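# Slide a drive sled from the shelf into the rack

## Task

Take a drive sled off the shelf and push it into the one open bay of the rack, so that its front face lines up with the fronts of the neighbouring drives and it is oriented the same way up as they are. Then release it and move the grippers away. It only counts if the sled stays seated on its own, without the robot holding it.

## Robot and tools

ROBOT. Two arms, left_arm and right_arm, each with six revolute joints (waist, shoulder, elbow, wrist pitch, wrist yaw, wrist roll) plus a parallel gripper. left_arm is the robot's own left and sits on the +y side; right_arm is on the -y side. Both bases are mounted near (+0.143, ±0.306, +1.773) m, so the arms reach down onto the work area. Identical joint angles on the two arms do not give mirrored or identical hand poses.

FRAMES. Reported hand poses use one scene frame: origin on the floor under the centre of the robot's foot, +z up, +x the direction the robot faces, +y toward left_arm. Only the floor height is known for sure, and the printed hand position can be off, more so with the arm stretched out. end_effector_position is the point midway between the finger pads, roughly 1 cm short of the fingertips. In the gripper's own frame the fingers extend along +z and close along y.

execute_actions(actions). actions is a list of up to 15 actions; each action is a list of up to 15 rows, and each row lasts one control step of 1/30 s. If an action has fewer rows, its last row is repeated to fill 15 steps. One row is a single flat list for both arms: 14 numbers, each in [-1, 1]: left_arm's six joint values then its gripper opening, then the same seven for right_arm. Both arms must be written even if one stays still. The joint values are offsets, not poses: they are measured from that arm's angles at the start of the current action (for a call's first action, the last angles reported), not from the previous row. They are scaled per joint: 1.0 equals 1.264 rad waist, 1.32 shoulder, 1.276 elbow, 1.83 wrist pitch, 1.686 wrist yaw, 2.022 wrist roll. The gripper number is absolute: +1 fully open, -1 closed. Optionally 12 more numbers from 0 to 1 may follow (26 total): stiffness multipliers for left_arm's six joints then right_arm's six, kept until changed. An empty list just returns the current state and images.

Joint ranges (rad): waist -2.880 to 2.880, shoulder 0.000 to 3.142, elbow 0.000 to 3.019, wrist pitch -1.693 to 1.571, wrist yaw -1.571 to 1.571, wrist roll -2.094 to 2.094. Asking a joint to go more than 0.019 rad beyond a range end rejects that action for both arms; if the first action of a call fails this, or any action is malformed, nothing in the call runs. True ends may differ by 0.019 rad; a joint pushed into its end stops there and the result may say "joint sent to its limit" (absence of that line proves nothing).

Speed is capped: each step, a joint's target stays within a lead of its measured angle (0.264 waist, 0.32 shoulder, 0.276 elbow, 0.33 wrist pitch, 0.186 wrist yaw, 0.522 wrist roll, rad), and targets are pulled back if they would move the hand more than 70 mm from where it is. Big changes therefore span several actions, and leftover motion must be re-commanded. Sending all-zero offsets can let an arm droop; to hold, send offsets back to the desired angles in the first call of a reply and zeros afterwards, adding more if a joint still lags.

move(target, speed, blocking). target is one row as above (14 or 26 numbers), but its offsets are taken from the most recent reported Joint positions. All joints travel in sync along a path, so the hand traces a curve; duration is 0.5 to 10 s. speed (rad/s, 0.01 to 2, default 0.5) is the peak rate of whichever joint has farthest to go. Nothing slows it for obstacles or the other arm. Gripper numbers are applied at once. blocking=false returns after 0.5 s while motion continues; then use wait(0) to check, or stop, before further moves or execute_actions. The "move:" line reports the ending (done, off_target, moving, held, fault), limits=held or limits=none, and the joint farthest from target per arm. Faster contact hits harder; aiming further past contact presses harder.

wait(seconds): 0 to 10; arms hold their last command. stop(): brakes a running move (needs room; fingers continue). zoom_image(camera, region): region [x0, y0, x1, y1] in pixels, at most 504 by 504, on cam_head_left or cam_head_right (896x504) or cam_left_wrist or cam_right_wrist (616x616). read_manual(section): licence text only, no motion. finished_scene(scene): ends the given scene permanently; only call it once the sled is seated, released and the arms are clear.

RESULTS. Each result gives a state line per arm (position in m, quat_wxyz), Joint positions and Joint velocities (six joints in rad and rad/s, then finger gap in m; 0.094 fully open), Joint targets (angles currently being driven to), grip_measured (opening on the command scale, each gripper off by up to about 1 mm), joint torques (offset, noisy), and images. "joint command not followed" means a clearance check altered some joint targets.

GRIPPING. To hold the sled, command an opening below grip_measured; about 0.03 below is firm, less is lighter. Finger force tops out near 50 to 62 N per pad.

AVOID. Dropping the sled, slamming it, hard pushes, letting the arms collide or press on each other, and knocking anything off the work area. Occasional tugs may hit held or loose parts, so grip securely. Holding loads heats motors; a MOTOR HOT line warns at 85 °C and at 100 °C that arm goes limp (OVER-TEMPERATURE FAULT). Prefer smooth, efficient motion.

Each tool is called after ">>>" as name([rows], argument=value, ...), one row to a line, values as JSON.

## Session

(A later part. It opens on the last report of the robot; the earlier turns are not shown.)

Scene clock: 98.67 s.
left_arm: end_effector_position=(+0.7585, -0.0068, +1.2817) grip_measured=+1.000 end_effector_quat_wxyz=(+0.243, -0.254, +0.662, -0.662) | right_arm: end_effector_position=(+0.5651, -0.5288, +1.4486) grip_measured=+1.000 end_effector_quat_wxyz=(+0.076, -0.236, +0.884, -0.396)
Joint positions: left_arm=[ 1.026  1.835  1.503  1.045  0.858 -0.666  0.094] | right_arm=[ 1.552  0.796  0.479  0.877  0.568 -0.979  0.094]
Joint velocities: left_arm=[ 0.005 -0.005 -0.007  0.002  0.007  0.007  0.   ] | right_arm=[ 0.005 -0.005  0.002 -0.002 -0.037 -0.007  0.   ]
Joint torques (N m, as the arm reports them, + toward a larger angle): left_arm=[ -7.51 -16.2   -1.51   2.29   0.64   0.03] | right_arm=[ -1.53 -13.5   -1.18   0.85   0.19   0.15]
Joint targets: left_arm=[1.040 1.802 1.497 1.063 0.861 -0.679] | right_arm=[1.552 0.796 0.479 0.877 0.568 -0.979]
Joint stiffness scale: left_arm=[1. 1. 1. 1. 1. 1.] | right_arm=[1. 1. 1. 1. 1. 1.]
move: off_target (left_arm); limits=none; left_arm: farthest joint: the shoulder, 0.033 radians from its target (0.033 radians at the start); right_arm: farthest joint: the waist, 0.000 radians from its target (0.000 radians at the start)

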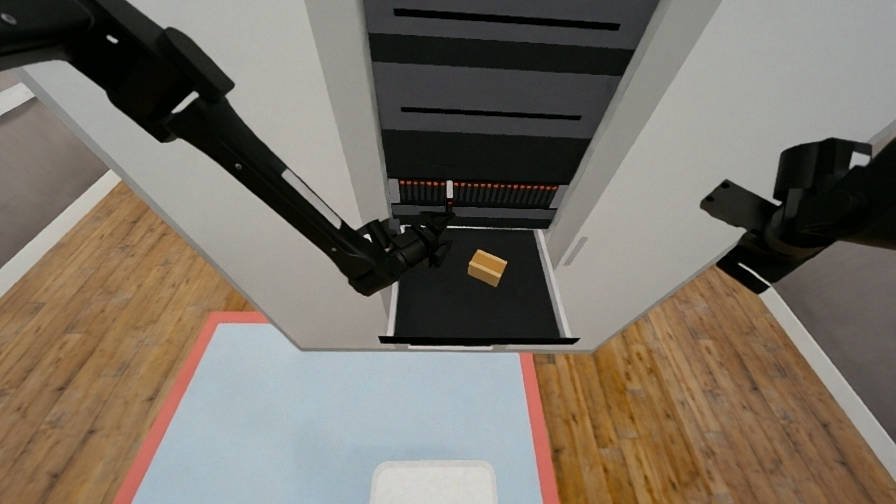

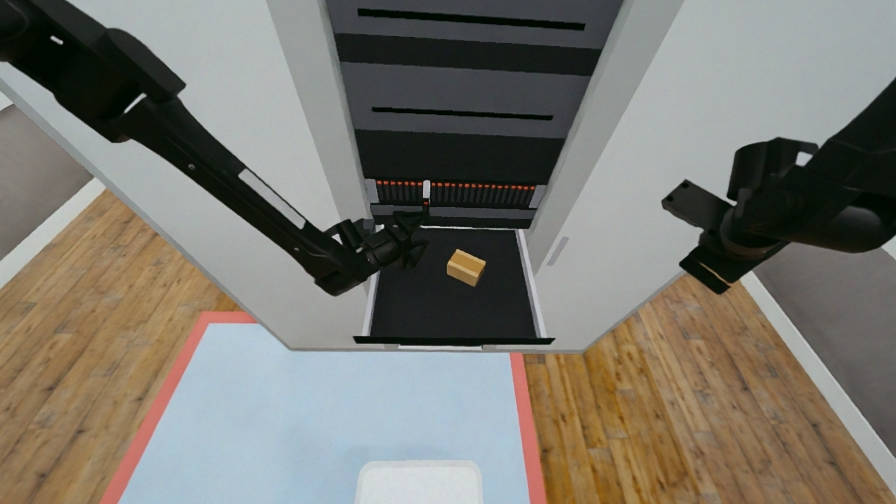

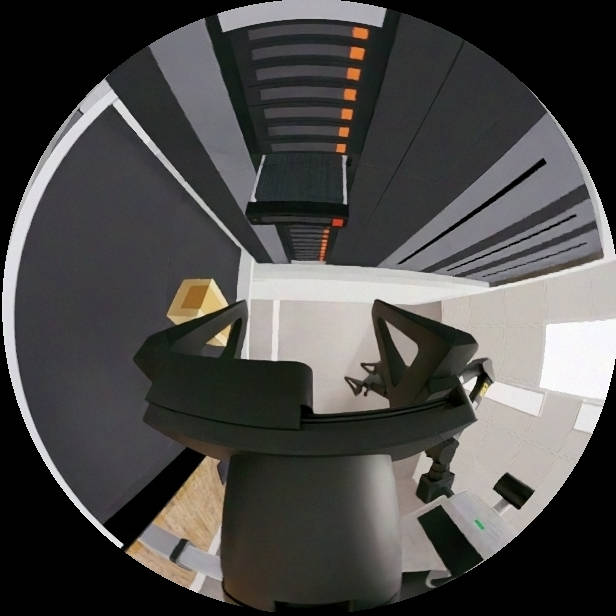

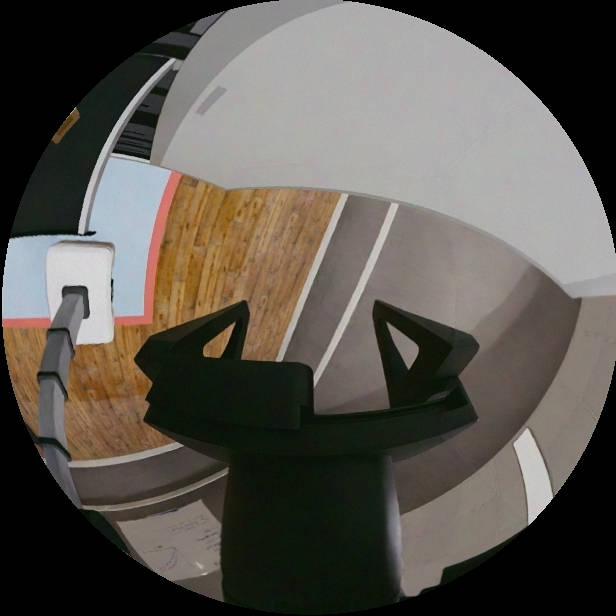

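>>> move(target=[-0.173,0.165,0.115,0.25,-0.555,0.71,-1,0,0,0,0,0,0,1], speed=0.6)

Scene clock: 104.93 s.
left_arm: end_effector_position=(+0.7939, -0.0039, +1.2648) grip_measured=-0.994 end_effector_quat_wxyz=(+0.576, -0.002, +0.818, -0.001) | right_arm: end_effector_position=(+0.5651, -0.5288, +1.4486) grip_measured=+1.000 end_effector_quat_wxyz=(+0.076, -0.236, +0.884, -0.396)
Joint positions: left_arm=[ 0.832  2.037  1.644  1.482 -0.075  0.756  0.   ] | right_arm=[ 1.552  0.796  0.479  0.877  0.568 -0.979  0.094]
Joint velocities: left_arm=[-0.005 -0.005 -0.002 -0.007 -0.051  0.022 -0.001] | right_arm=[ 0.034 -0.005  0.002 -0.017 -0.022  0.051  0.   ]
Joint torques (N m, as the arm reports them, + toward a larger angle): left_arm=[-13.51  -9.47  -0.27   2.52   0.38   0.19] | right_arm=[ -1.4  -13.47  -1.13   0.92   0.21   0.14]
Joint targets: left_arm=[0.808 2.053 1.649 1.502 -0.077 0.770] | right_arm=[1.552 0.796 0.479 0.877 0.568 -0.979]
Joint stiffness scale: left_arm=[1. 1. 1. 1. 1. 1.] | right_arm=[1. 1. 1. 1. 1. 1.]
move: off_target (left_arm); limits=none; left_arm: farthest joint: the waist, 0.025 radians from its target (0.219 radians at the start); right_arm: farthest joint: the waist, 0.000 radians from its target (0.000 radians at the start)

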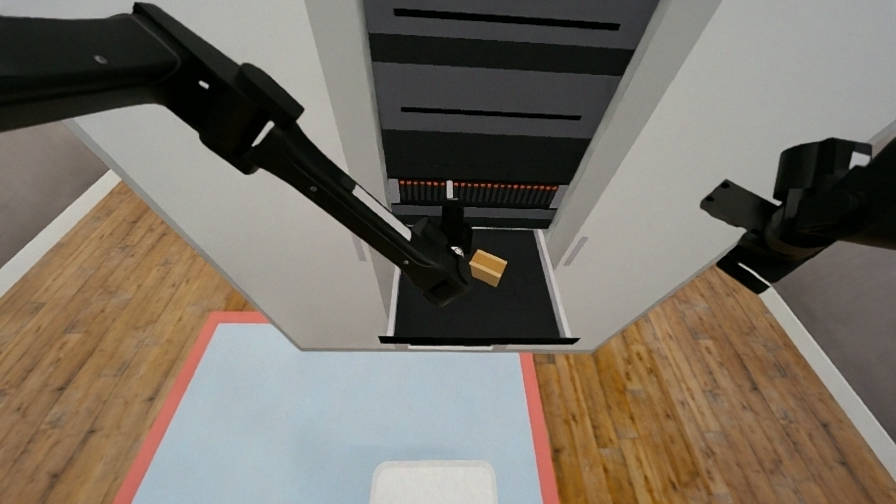

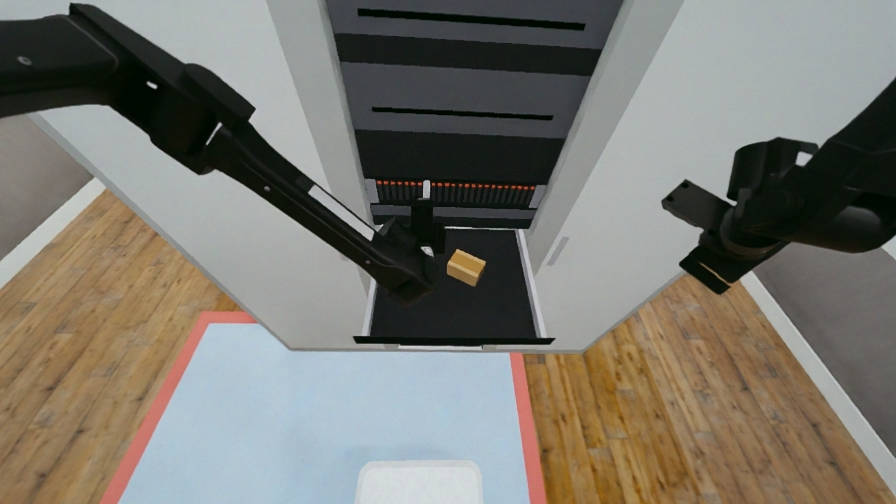

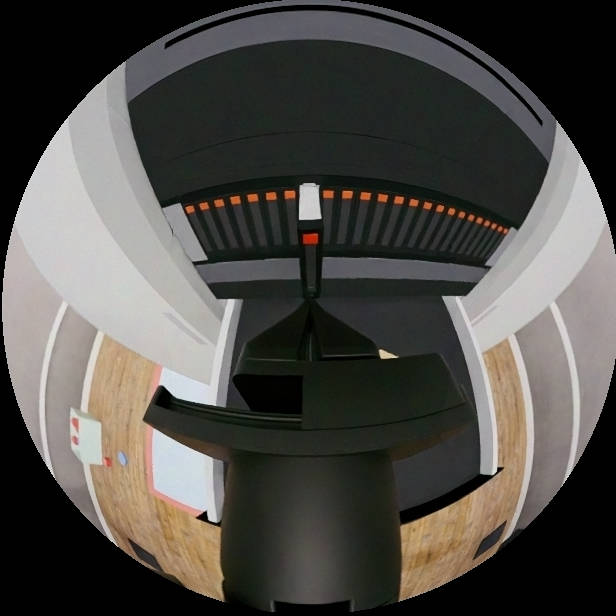

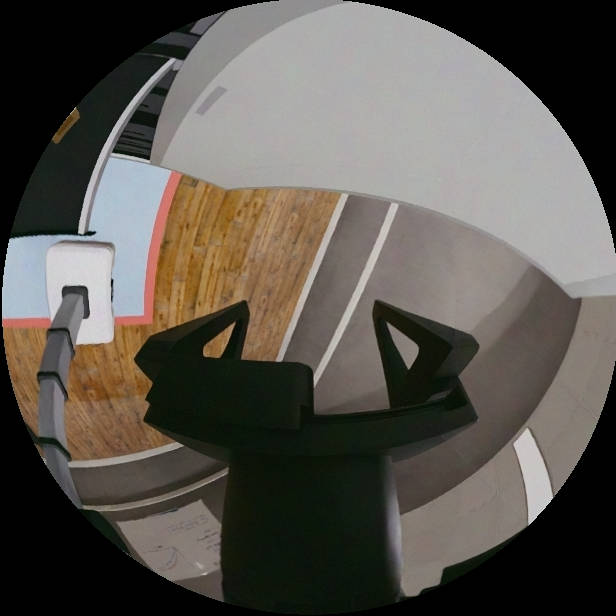

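>>> move(target=[-0.02,-0.02,0.065,-0.048,0,0,-1,0,0,0,0,0,0,1], speed=0.08)

>>> move(target=[-0.04,-0.025,0.06,-0.02,0,0,-1,0,0,0,0,0,0,1], speed=0.06)

Scene clock: 108.60 s.
left_arm: end_effector_position=(+0.8206, -0.0042, +1.2581) grip_measured=-0.994 end_effector_quat_wxyz=(+0.574, -0.000, +0.819, -0.003) | right_arm: end_effector_position=(+0.5651, -0.5288, +1.4486) grip_measured=+1.000 end_effector_quat_wxyz=(+0.076, -0.236, +0.884, -0.396)
Joint positions: left_arm=[ 0.832  2.037  1.716  1.403 -0.075  0.756  0.   ] | right_arm=[ 1.552  0.796  0.479  0.877  0.568 -0.979  0.094]
Joint velocities: left_arm=[-0.005 -0.005 -0.002 -0.007  0.007 -0.037 -0.001] | right_arm=[-0.015 -0.005 -0.007  0.002 -0.051 -0.037  0.   ]
Joint torques (N m, as the arm reports them, + toward a larger angle): left_arm=[-13.07 -13.97   0.79   1.4    0.46   0.04] | right_arm=[ -1.49 -13.49  -1.14   0.88   0.2    0.14]
Joint targets: left_arm=[0.807 2.011 1.727 1.394 -0.075 0.756] | right_arm=[1.552 0.796 0.479 0.877 0.568 -0.979]
Joint stiffness scale: left_arm=[1. 1. 1. 1. 1. 1.] | right_arm=[1. 1. 1. 1. 1. 1.]
move: off_target (left_arm); limits=none; left_arm: farthest joint: the shoulder, 0.026 radians from its target (0.026 radians at the start); right_arm: farthest joint: the waist, 0.000 radians from its target (0.000 radians at the start)

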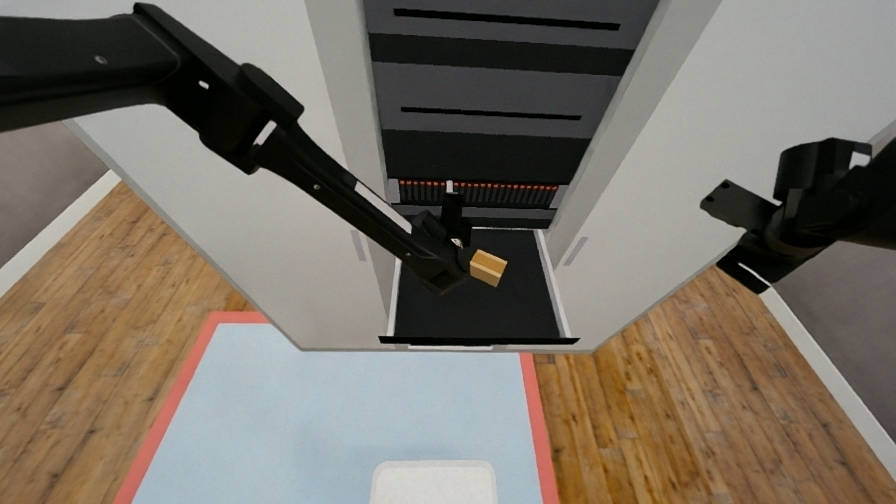

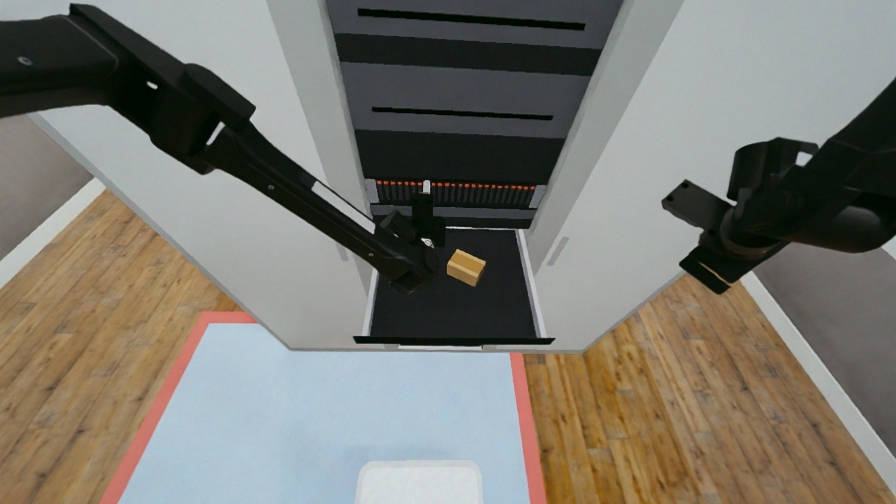

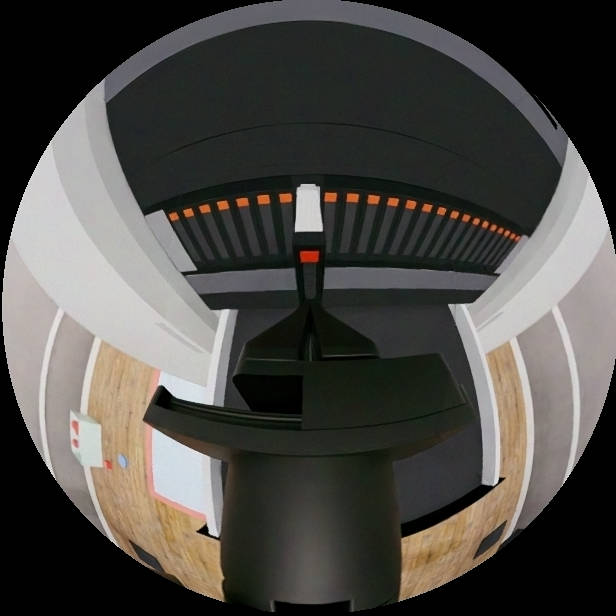

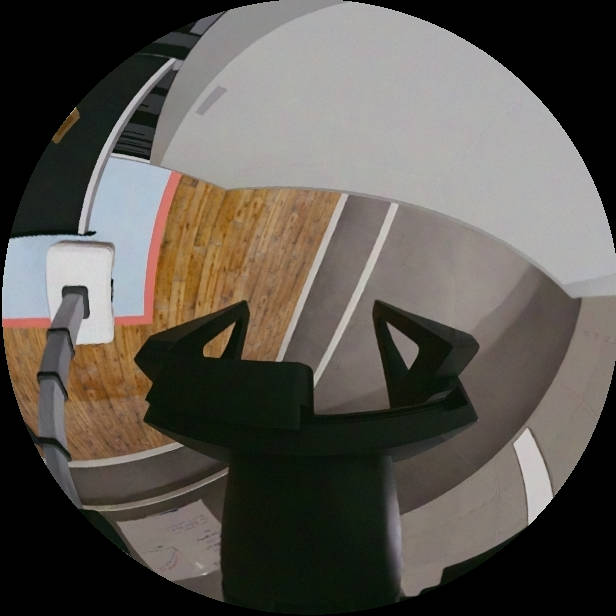

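Scene clock: 110.17 s.
left_arm: end_effector_position=(+0.8244, -0.0092, +1.2570) grip_measured=-0.994 end_effector_quat_wxyz=(+0.568, -0.001, +0.823, -0.006) | right_arm: end_effector_position=(+0.5651, -0.5288, +1.4486) grip_measured=+1.000 end_effector_quat_wxyz=(+0.076, -0.236, +0.884, -0.396)
Joint positions: left_arm=[ 0.825  2.04   1.731  1.379 -0.085  0.756  0.   ] | right_arm=[ 1.552  0.796  0.479  0.877  0.568 -0.979  0.094]
Joint velocities: left_arm=[-0.024 -0.005 -0.012  0.002 -0.051  0.051  0.002] | right_arm=[-0.005  0.005  0.007  0.002  0.066  0.007  0.   ]
Joint torques (N m, as the arm reports them, + toward a larger angle): left_arm=[-15.25 -14.5    6.07   1.15   0.78   0.04] | right_arm=[ -1.61 -13.58  -1.11   0.89   0.21   0.14]
Joint targets: left_arm=[0.781 2.004 1.793 1.366 -0.076 0.756] | right_arm=[1.552 0.796 0.479 0.877 0.568 -0.979]
Joint stiffness scale: left_arm=[1. 1. 1. 1. 1. 1.] | right_arm=[1. 1. 1. 1. 1. 1.]
move: off_target (left_arm); limits=none; left_arm: farthest joint: the elbow, 0.062 radians from its target (0.076 radians at the start); right_arm: farthest joint: the waist, 0.000 radians from its target (0.000 radians at the start)

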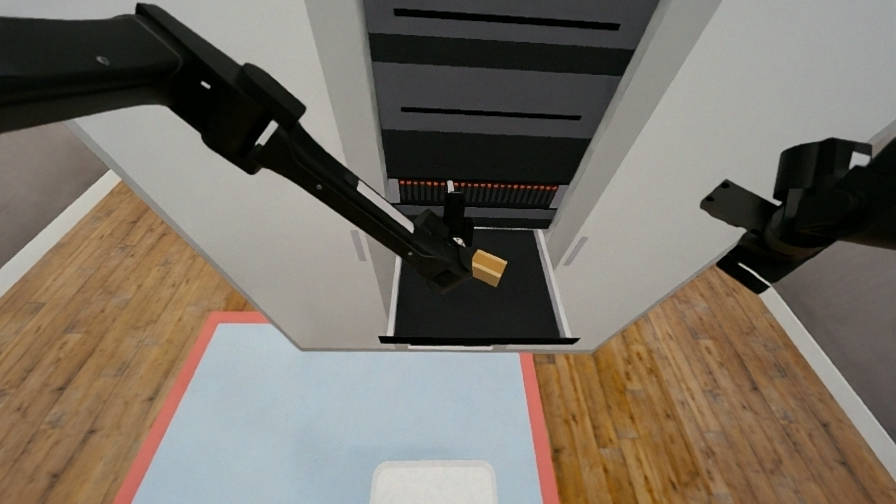

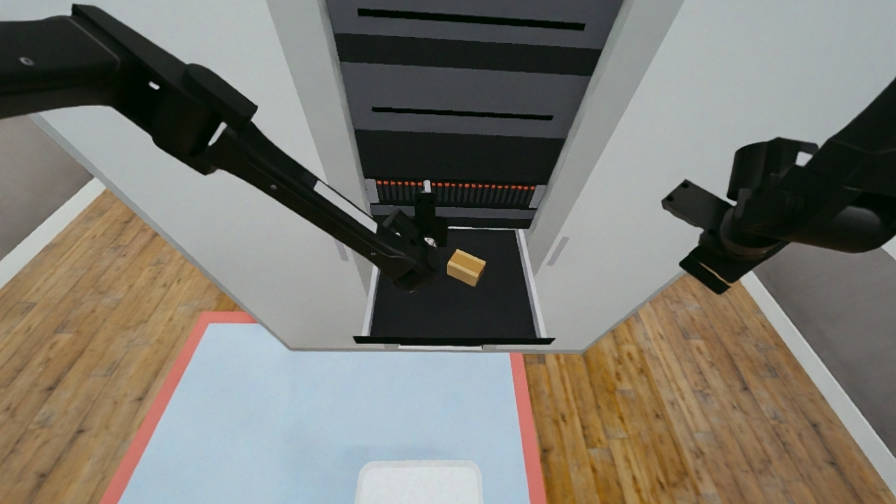

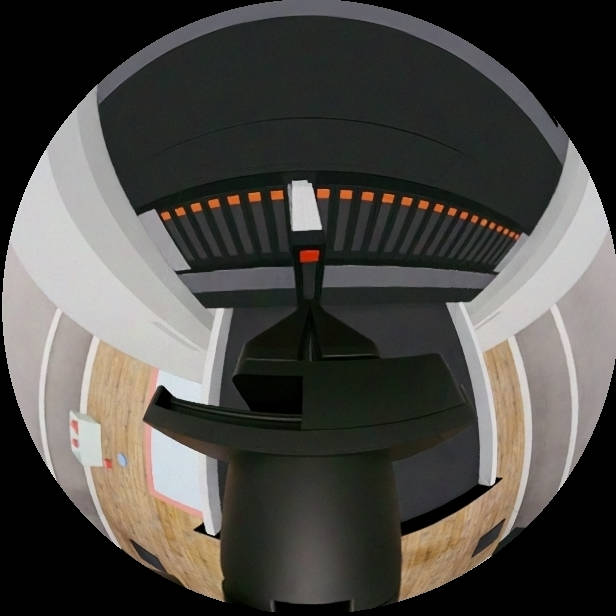

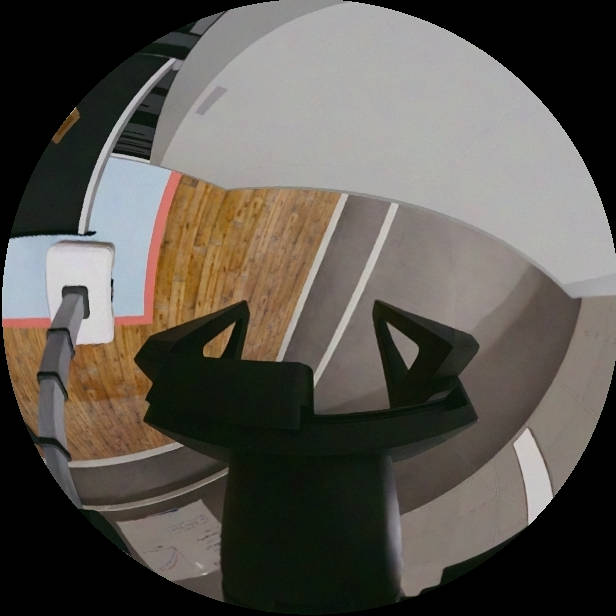

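>>> move(target=[-0.015,-0.035,0.03,0.028,0,0,-1,0,0,0,0,0,0,1], speed=0.05)

>>> move(target=[-0.03,-0.03,0.05,0,0,0,-1,0,0,0,0,0,0,1], speed=0.05)

Scene clock: 113.50 s.
left_arm: end_effector_position=(+0.8449, +0.0063, +1.2683) grip_measured=-0.994 end_effector_quat_wxyz=(+0.587, -0.017, +0.809, +0.012) | right_arm: end_effector_position=(+0.5651, -0.5288, +1.4486) grip_measured=+1.000 end_effector_quat_wxyz=(+0.076, -0.236, +0.884, -0.396)
Joint positions: left_arm=[ 0.825  2.029  1.76   1.405 -0.086  0.756  0.   ] | right_arm=[ 1.552  0.796  0.479  0.877  0.568 -0.979  0.094]
Joint velocities: left_arm=[-0.005 -0.005  0.017 -0.012  0.037  0.022 -0.001] | right_arm=[-0.005  0.024  0.002  0.007  0.051  0.022  0.   ]
Joint torques (N m, as the arm reports them, + toward a larger angle): left_arm=[-13.02 -14.75   1.08   2.84   0.51   0.04] | right_arm=[ -1.63 -13.44  -1.15   0.86   0.2    0.15]
Joint targets: left_arm=[0.806 1.993 1.769 1.430 -0.084 0.756] | right_arm=[1.552 0.796 0.479 0.877 0.568 -0.979]
Joint stiffness scale: left_arm=[1. 1. 1. 1. 1. 1.] | right_arm=[1. 1. 1. 1. 1. 1.]
move: off_target (left_arm); limits=none; left_arm: farthest joint: the shoulder, 0.035 radians from its target (0.046 radians at the start); right_arm: farthest joint: the waist, 0.000 radians from its target (0.000 radians at the start)

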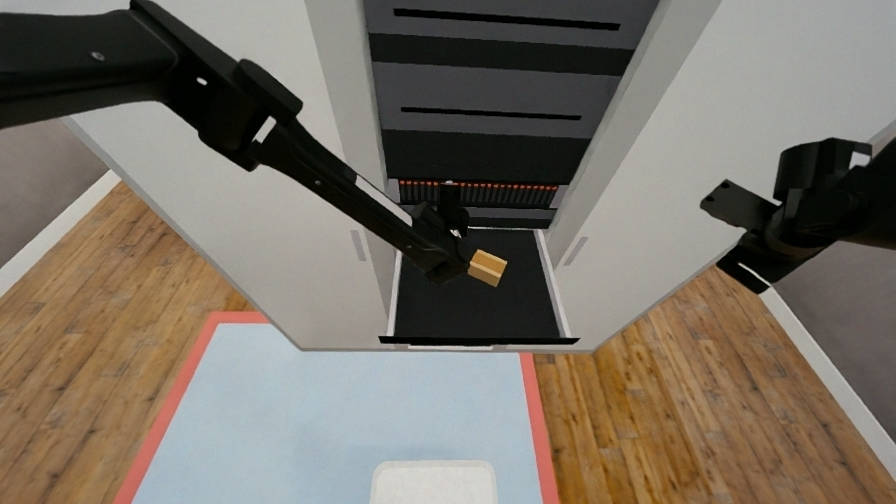

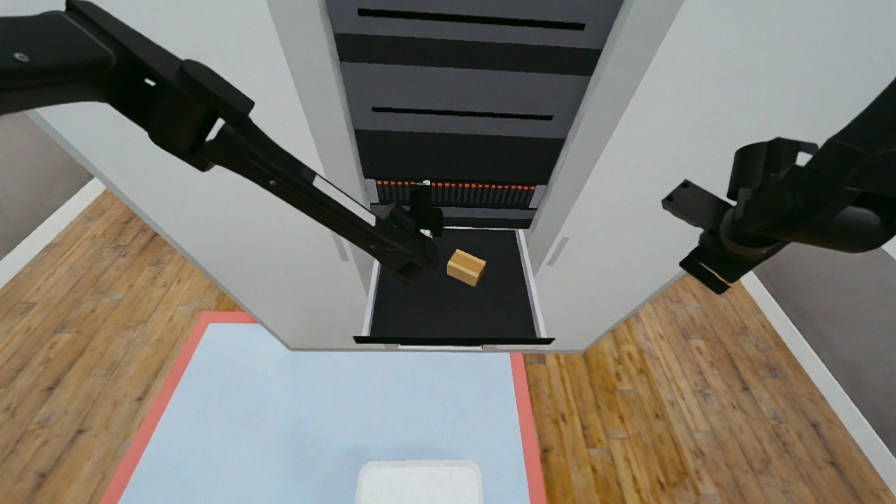

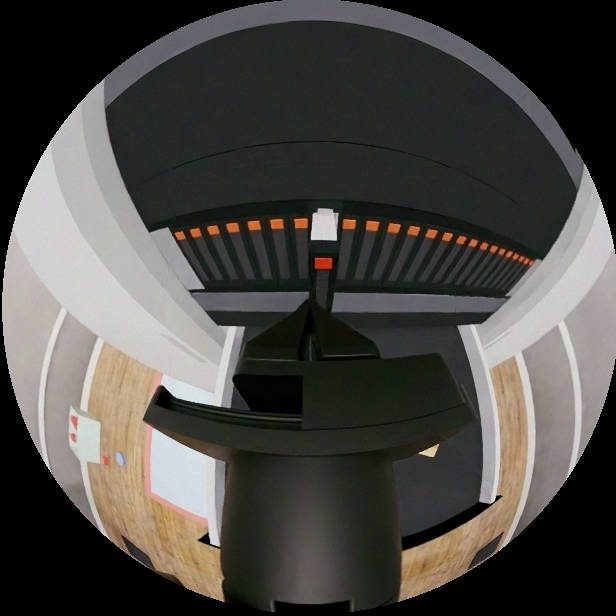

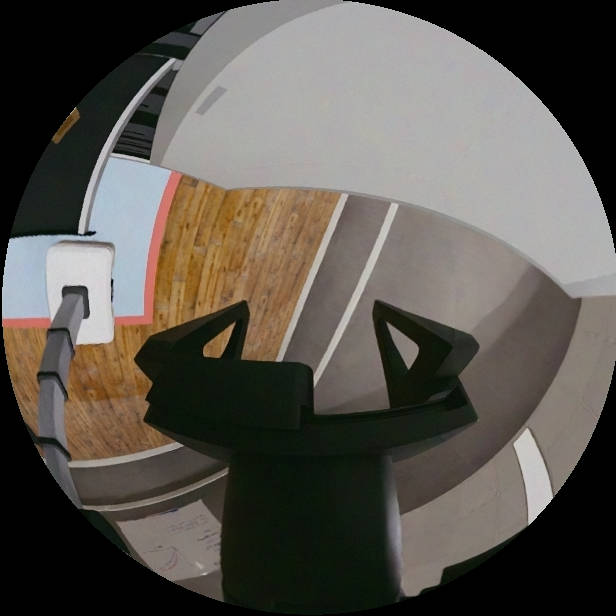

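Scene clock: 115.00 s.
left_arm: end_effector_position=(+0.8544, +0.0072, +1.2706) grip_measured=-0.994 end_effector_quat_wxyz=(+0.590, -0.021, +0.807, +0.013) | right_arm: end_effector_position=(+0.5651, -0.5288, +1.4486) grip_measured=+1.000 end_effector_quat_wxyz=(+0.076, -0.236, +0.884, -0.396)
Joint positions: left_arm=[ 0.821  2.029  1.783  1.392 -0.088  0.756  0.   ] | right_arm=[ 1.552  0.796  0.479  0.877  0.568 -0.979  0.094]
Joint velocities: left_arm=[-0.015 -0.015 -0.007 -0.007 -0.037 -0.022  0.   ] | right_arm=[-0.015 -0.005 -0.017  0.002 -0.037  0.051  0.   ]
Joint torques (N m, as the arm reports them, + toward a larger angle): left_arm=[-14.44 -15.46   4.4    2.18   0.51   0.04] | right_arm=[ -1.46 -13.54  -1.14   0.91   0.21   0.13]
Joint targets: left_arm=[0.788 1.989 1.824 1.404 -0.086 0.756] | right_arm=[1.552 0.796 0.479 0.877 0.568 -0.979]
Joint stiffness scale: left_arm=[1. 1. 1. 1. 1. 1.] | right_arm=[1. 1. 1. 1. 1. 1.]
move: off_target (left_arm); limits=none; left_arm: farthest joint: the elbow, 0.041 radians from its target (0.063 radians at the start); right_arm: farthest joint: the waist, 0.000 radians from its target (0.000 radians at the start)

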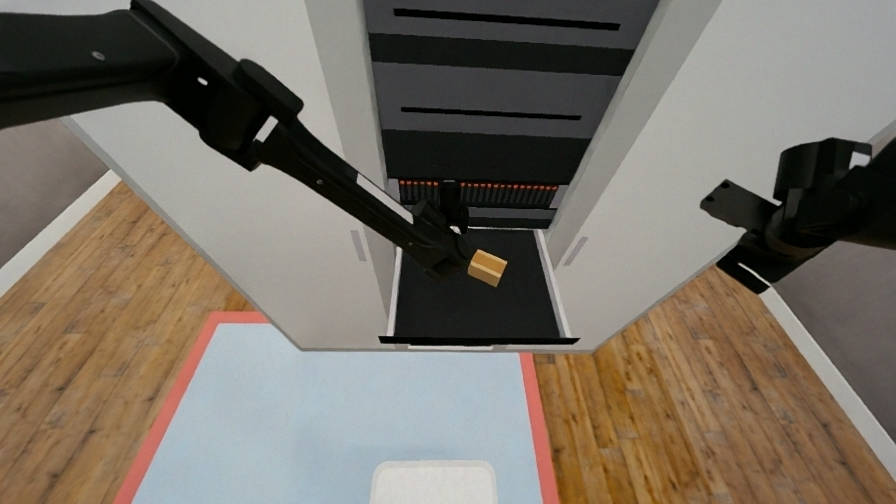

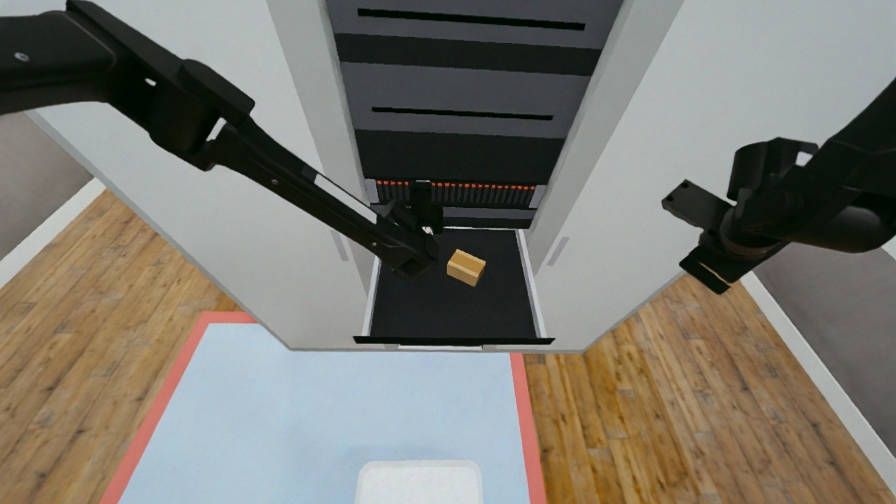

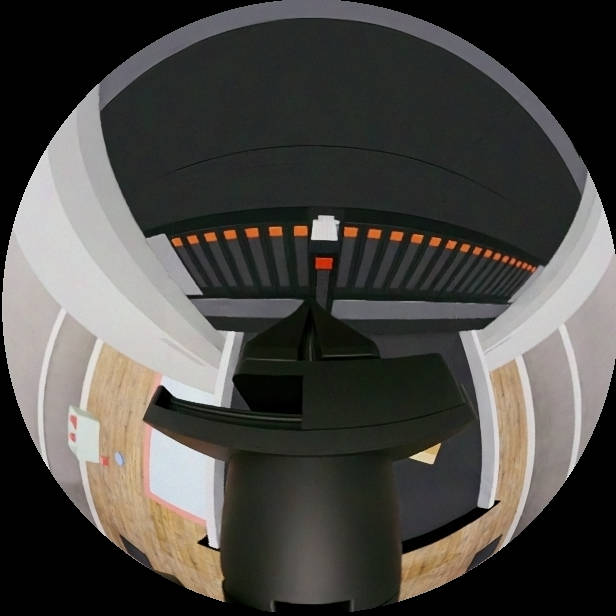

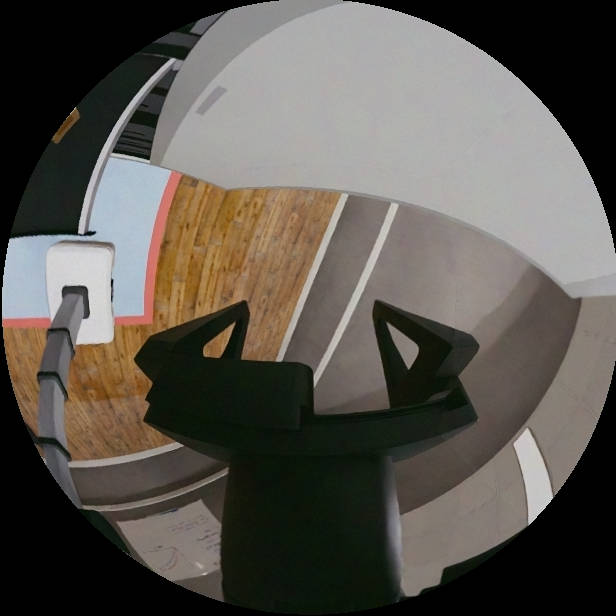

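Recentre the tip, then push.

>>> move(target=[-0.015,-0.02,-0.006,-0.025,0.035,0,-1,0,0,0,0,0,0,1], speed=0.08)

>>> move(target=[-0.03,-0.025,0.055,-0.022,0.01,0,-1,0,0,0,0,0,0,1], speed=0.05)

Scene clock: 118.17 s.
left_arm: end_effector_position=(+0.8527, -0.0072, +1.2701) grip_measured=-0.994 end_effector_quat_wxyz=(+0.594, +0.001, +0.804, -0.013) | right_arm: end_effector_position=(+0.5651, -0.5288, +1.4486) grip_measured=+1.000 end_effector_quat_wxyz=(+0.076, -0.236, +0.884, -0.396)
Joint positions: left_arm=[ 0.821  2.03   1.781  1.356 -0.032  0.756  0.   ] | right_arm=[ 1.552  0.796  0.479  0.877  0.568 -0.979  0.094]
Joint velocities: left_arm=[-0.034  0.005  0.002 -0.002  0.022 -0.007 -0.001] | right_arm=[-0.005 -0.015  0.017 -0.007 -0.051  0.007  0.   ]
Joint torques (N m, as the arm reports them, + toward a larger angle): left_arm=[-13.53 -14.33  -0.29   1.29   0.57   0.04] | right_arm=[ -1.44 -13.28  -1.18   0.89   0.21   0.15]
Joint targets: left_arm=[0.802 2.002 1.776 1.347 -0.029 0.756] | right_arm=[1.552 0.796 0.479 0.877 0.568 -0.979]
Joint stiffness scale: left_arm=[1. 1. 1. 1. 1. 1.] | right_arm=[1. 1. 1. 1. 1. 1.]
move: off_target (left_arm); limits=none; left_arm: farthest joint: the shoulder, 0.027 radians from its target (0.026 radians at the start); right_arm: farthest joint: the waist, 0.000 radians from its target (0.000 radians at the start)

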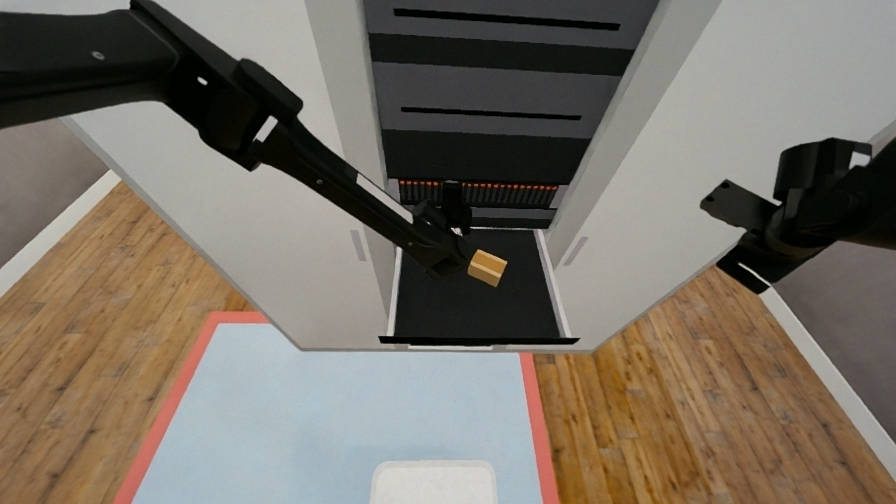

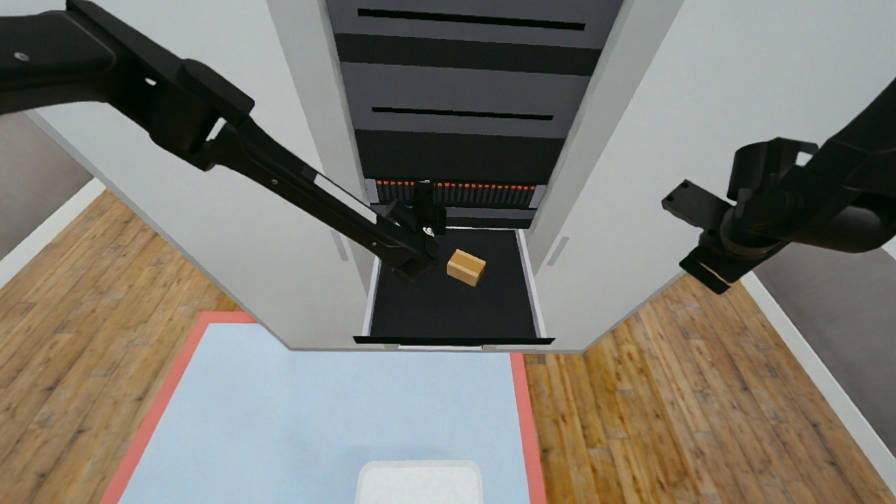

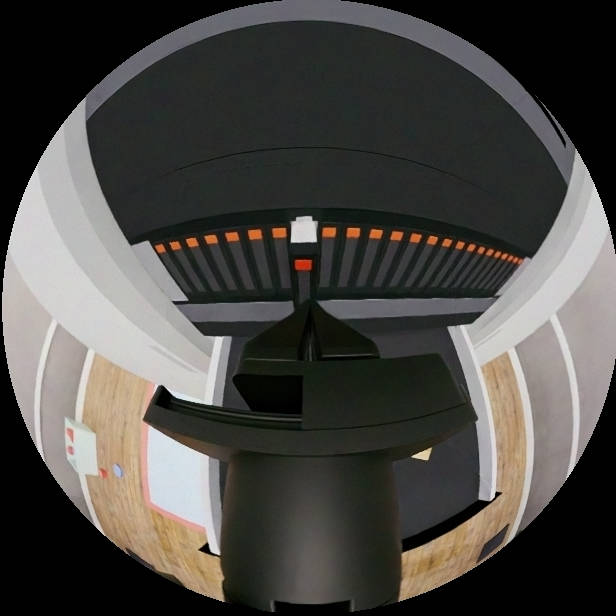

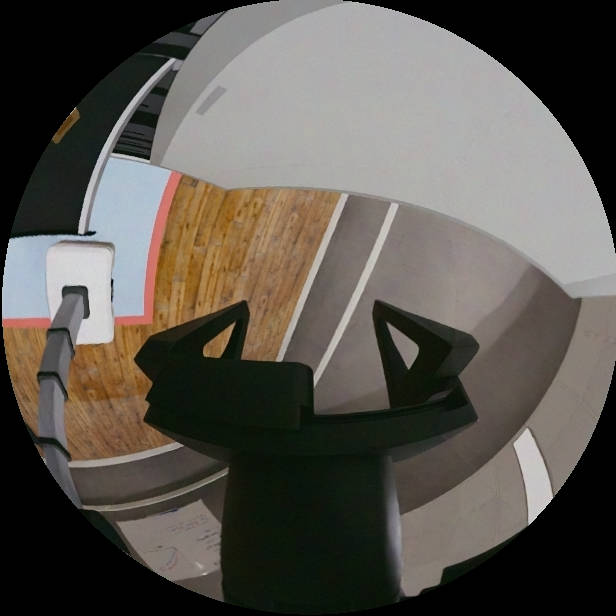

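Scene clock: 119.93 s.
left_arm: end_effector_position=(+0.8787, -0.0049, +1.2784) grip_measured=-0.994 end_effector_quat_wxyz=(+0.608, -0.005, +0.794, -0.013) | right_arm: end_effector_position=(+0.5651, -0.5288, +1.4486) grip_measured=+1.000 end_effector_quat_wxyz=(+0.076, -0.236, +0.884, -0.396)
Joint positions: left_arm=[ 0.813  2.03   1.842  1.325 -0.018  0.756  0.   ] | right_arm=[ 1.552  0.796  0.479  0.877  0.568 -0.979  0.094]
Joint velocities: left_arm=[ 0.024 -0.005  0.007  0.012  0.037  0.007 -0.   ] | right_arm=[-0.024 -0.005 -0.002  0.002 -0.081 -0.007  0.   ]
Joint torques (N m, as the arm reports them, + toward a larger angle): left_arm=[-14.45 -15.4    1.6    1.33   0.63   0.04] | right_arm=[ -1.54 -13.42  -1.13   0.84   0.21   0.14]
Joint targets: left_arm=[0.783 1.997 1.851 1.316 -0.014 0.756] | right_arm=[1.552 0.796 0.479 0.877 0.568 -0.979]
Joint stiffness scale: left_arm=[1. 1. 1. 1. 1. 1.] | right_arm=[1. 1. 1. 1. 1. 1.]
move: off_target (left_arm); limits=none; left_arm: farthest joint: the shoulder, 0.033 radians from its target (0.033 radians at the start); right_arm: farthest joint: the waist, 0.000 radians from its target (0.000 radians at the start)

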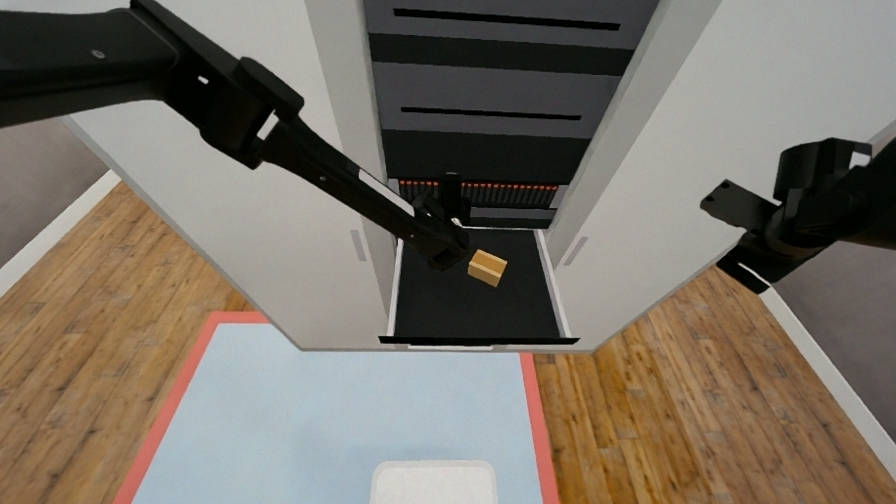

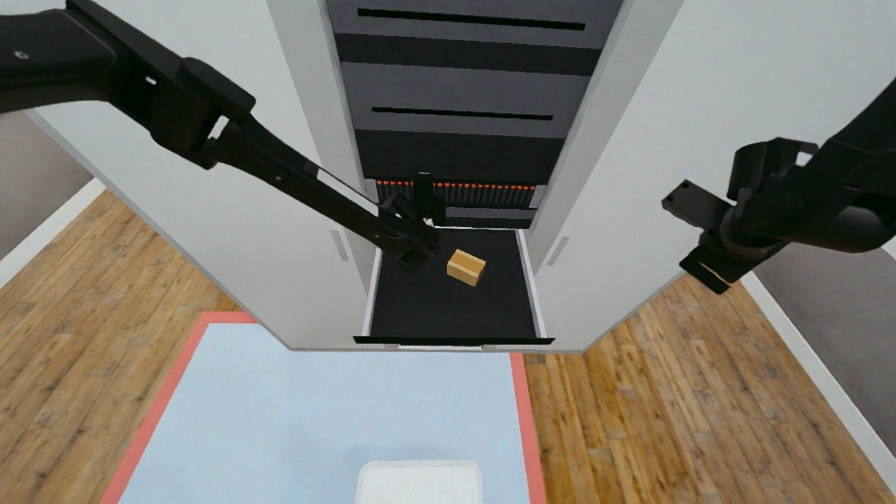

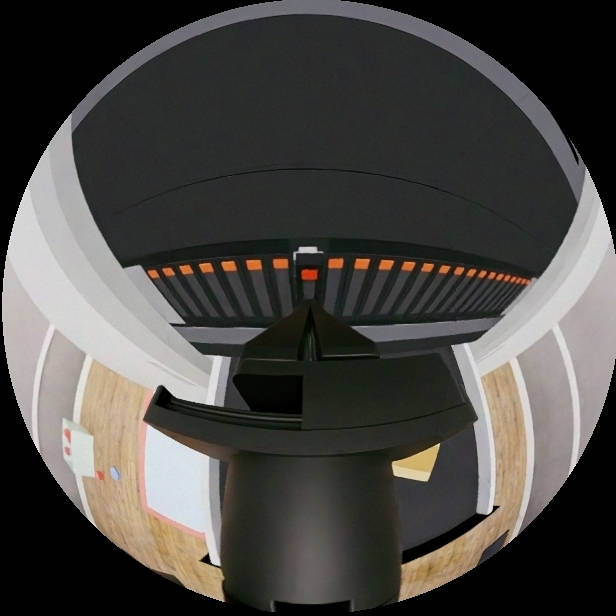

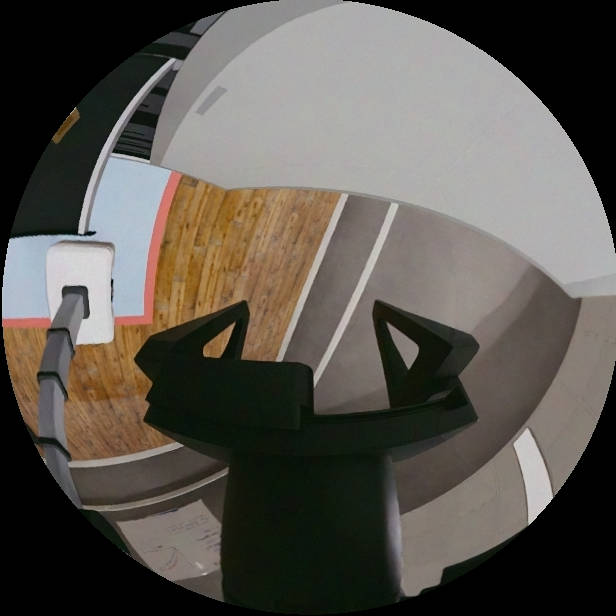

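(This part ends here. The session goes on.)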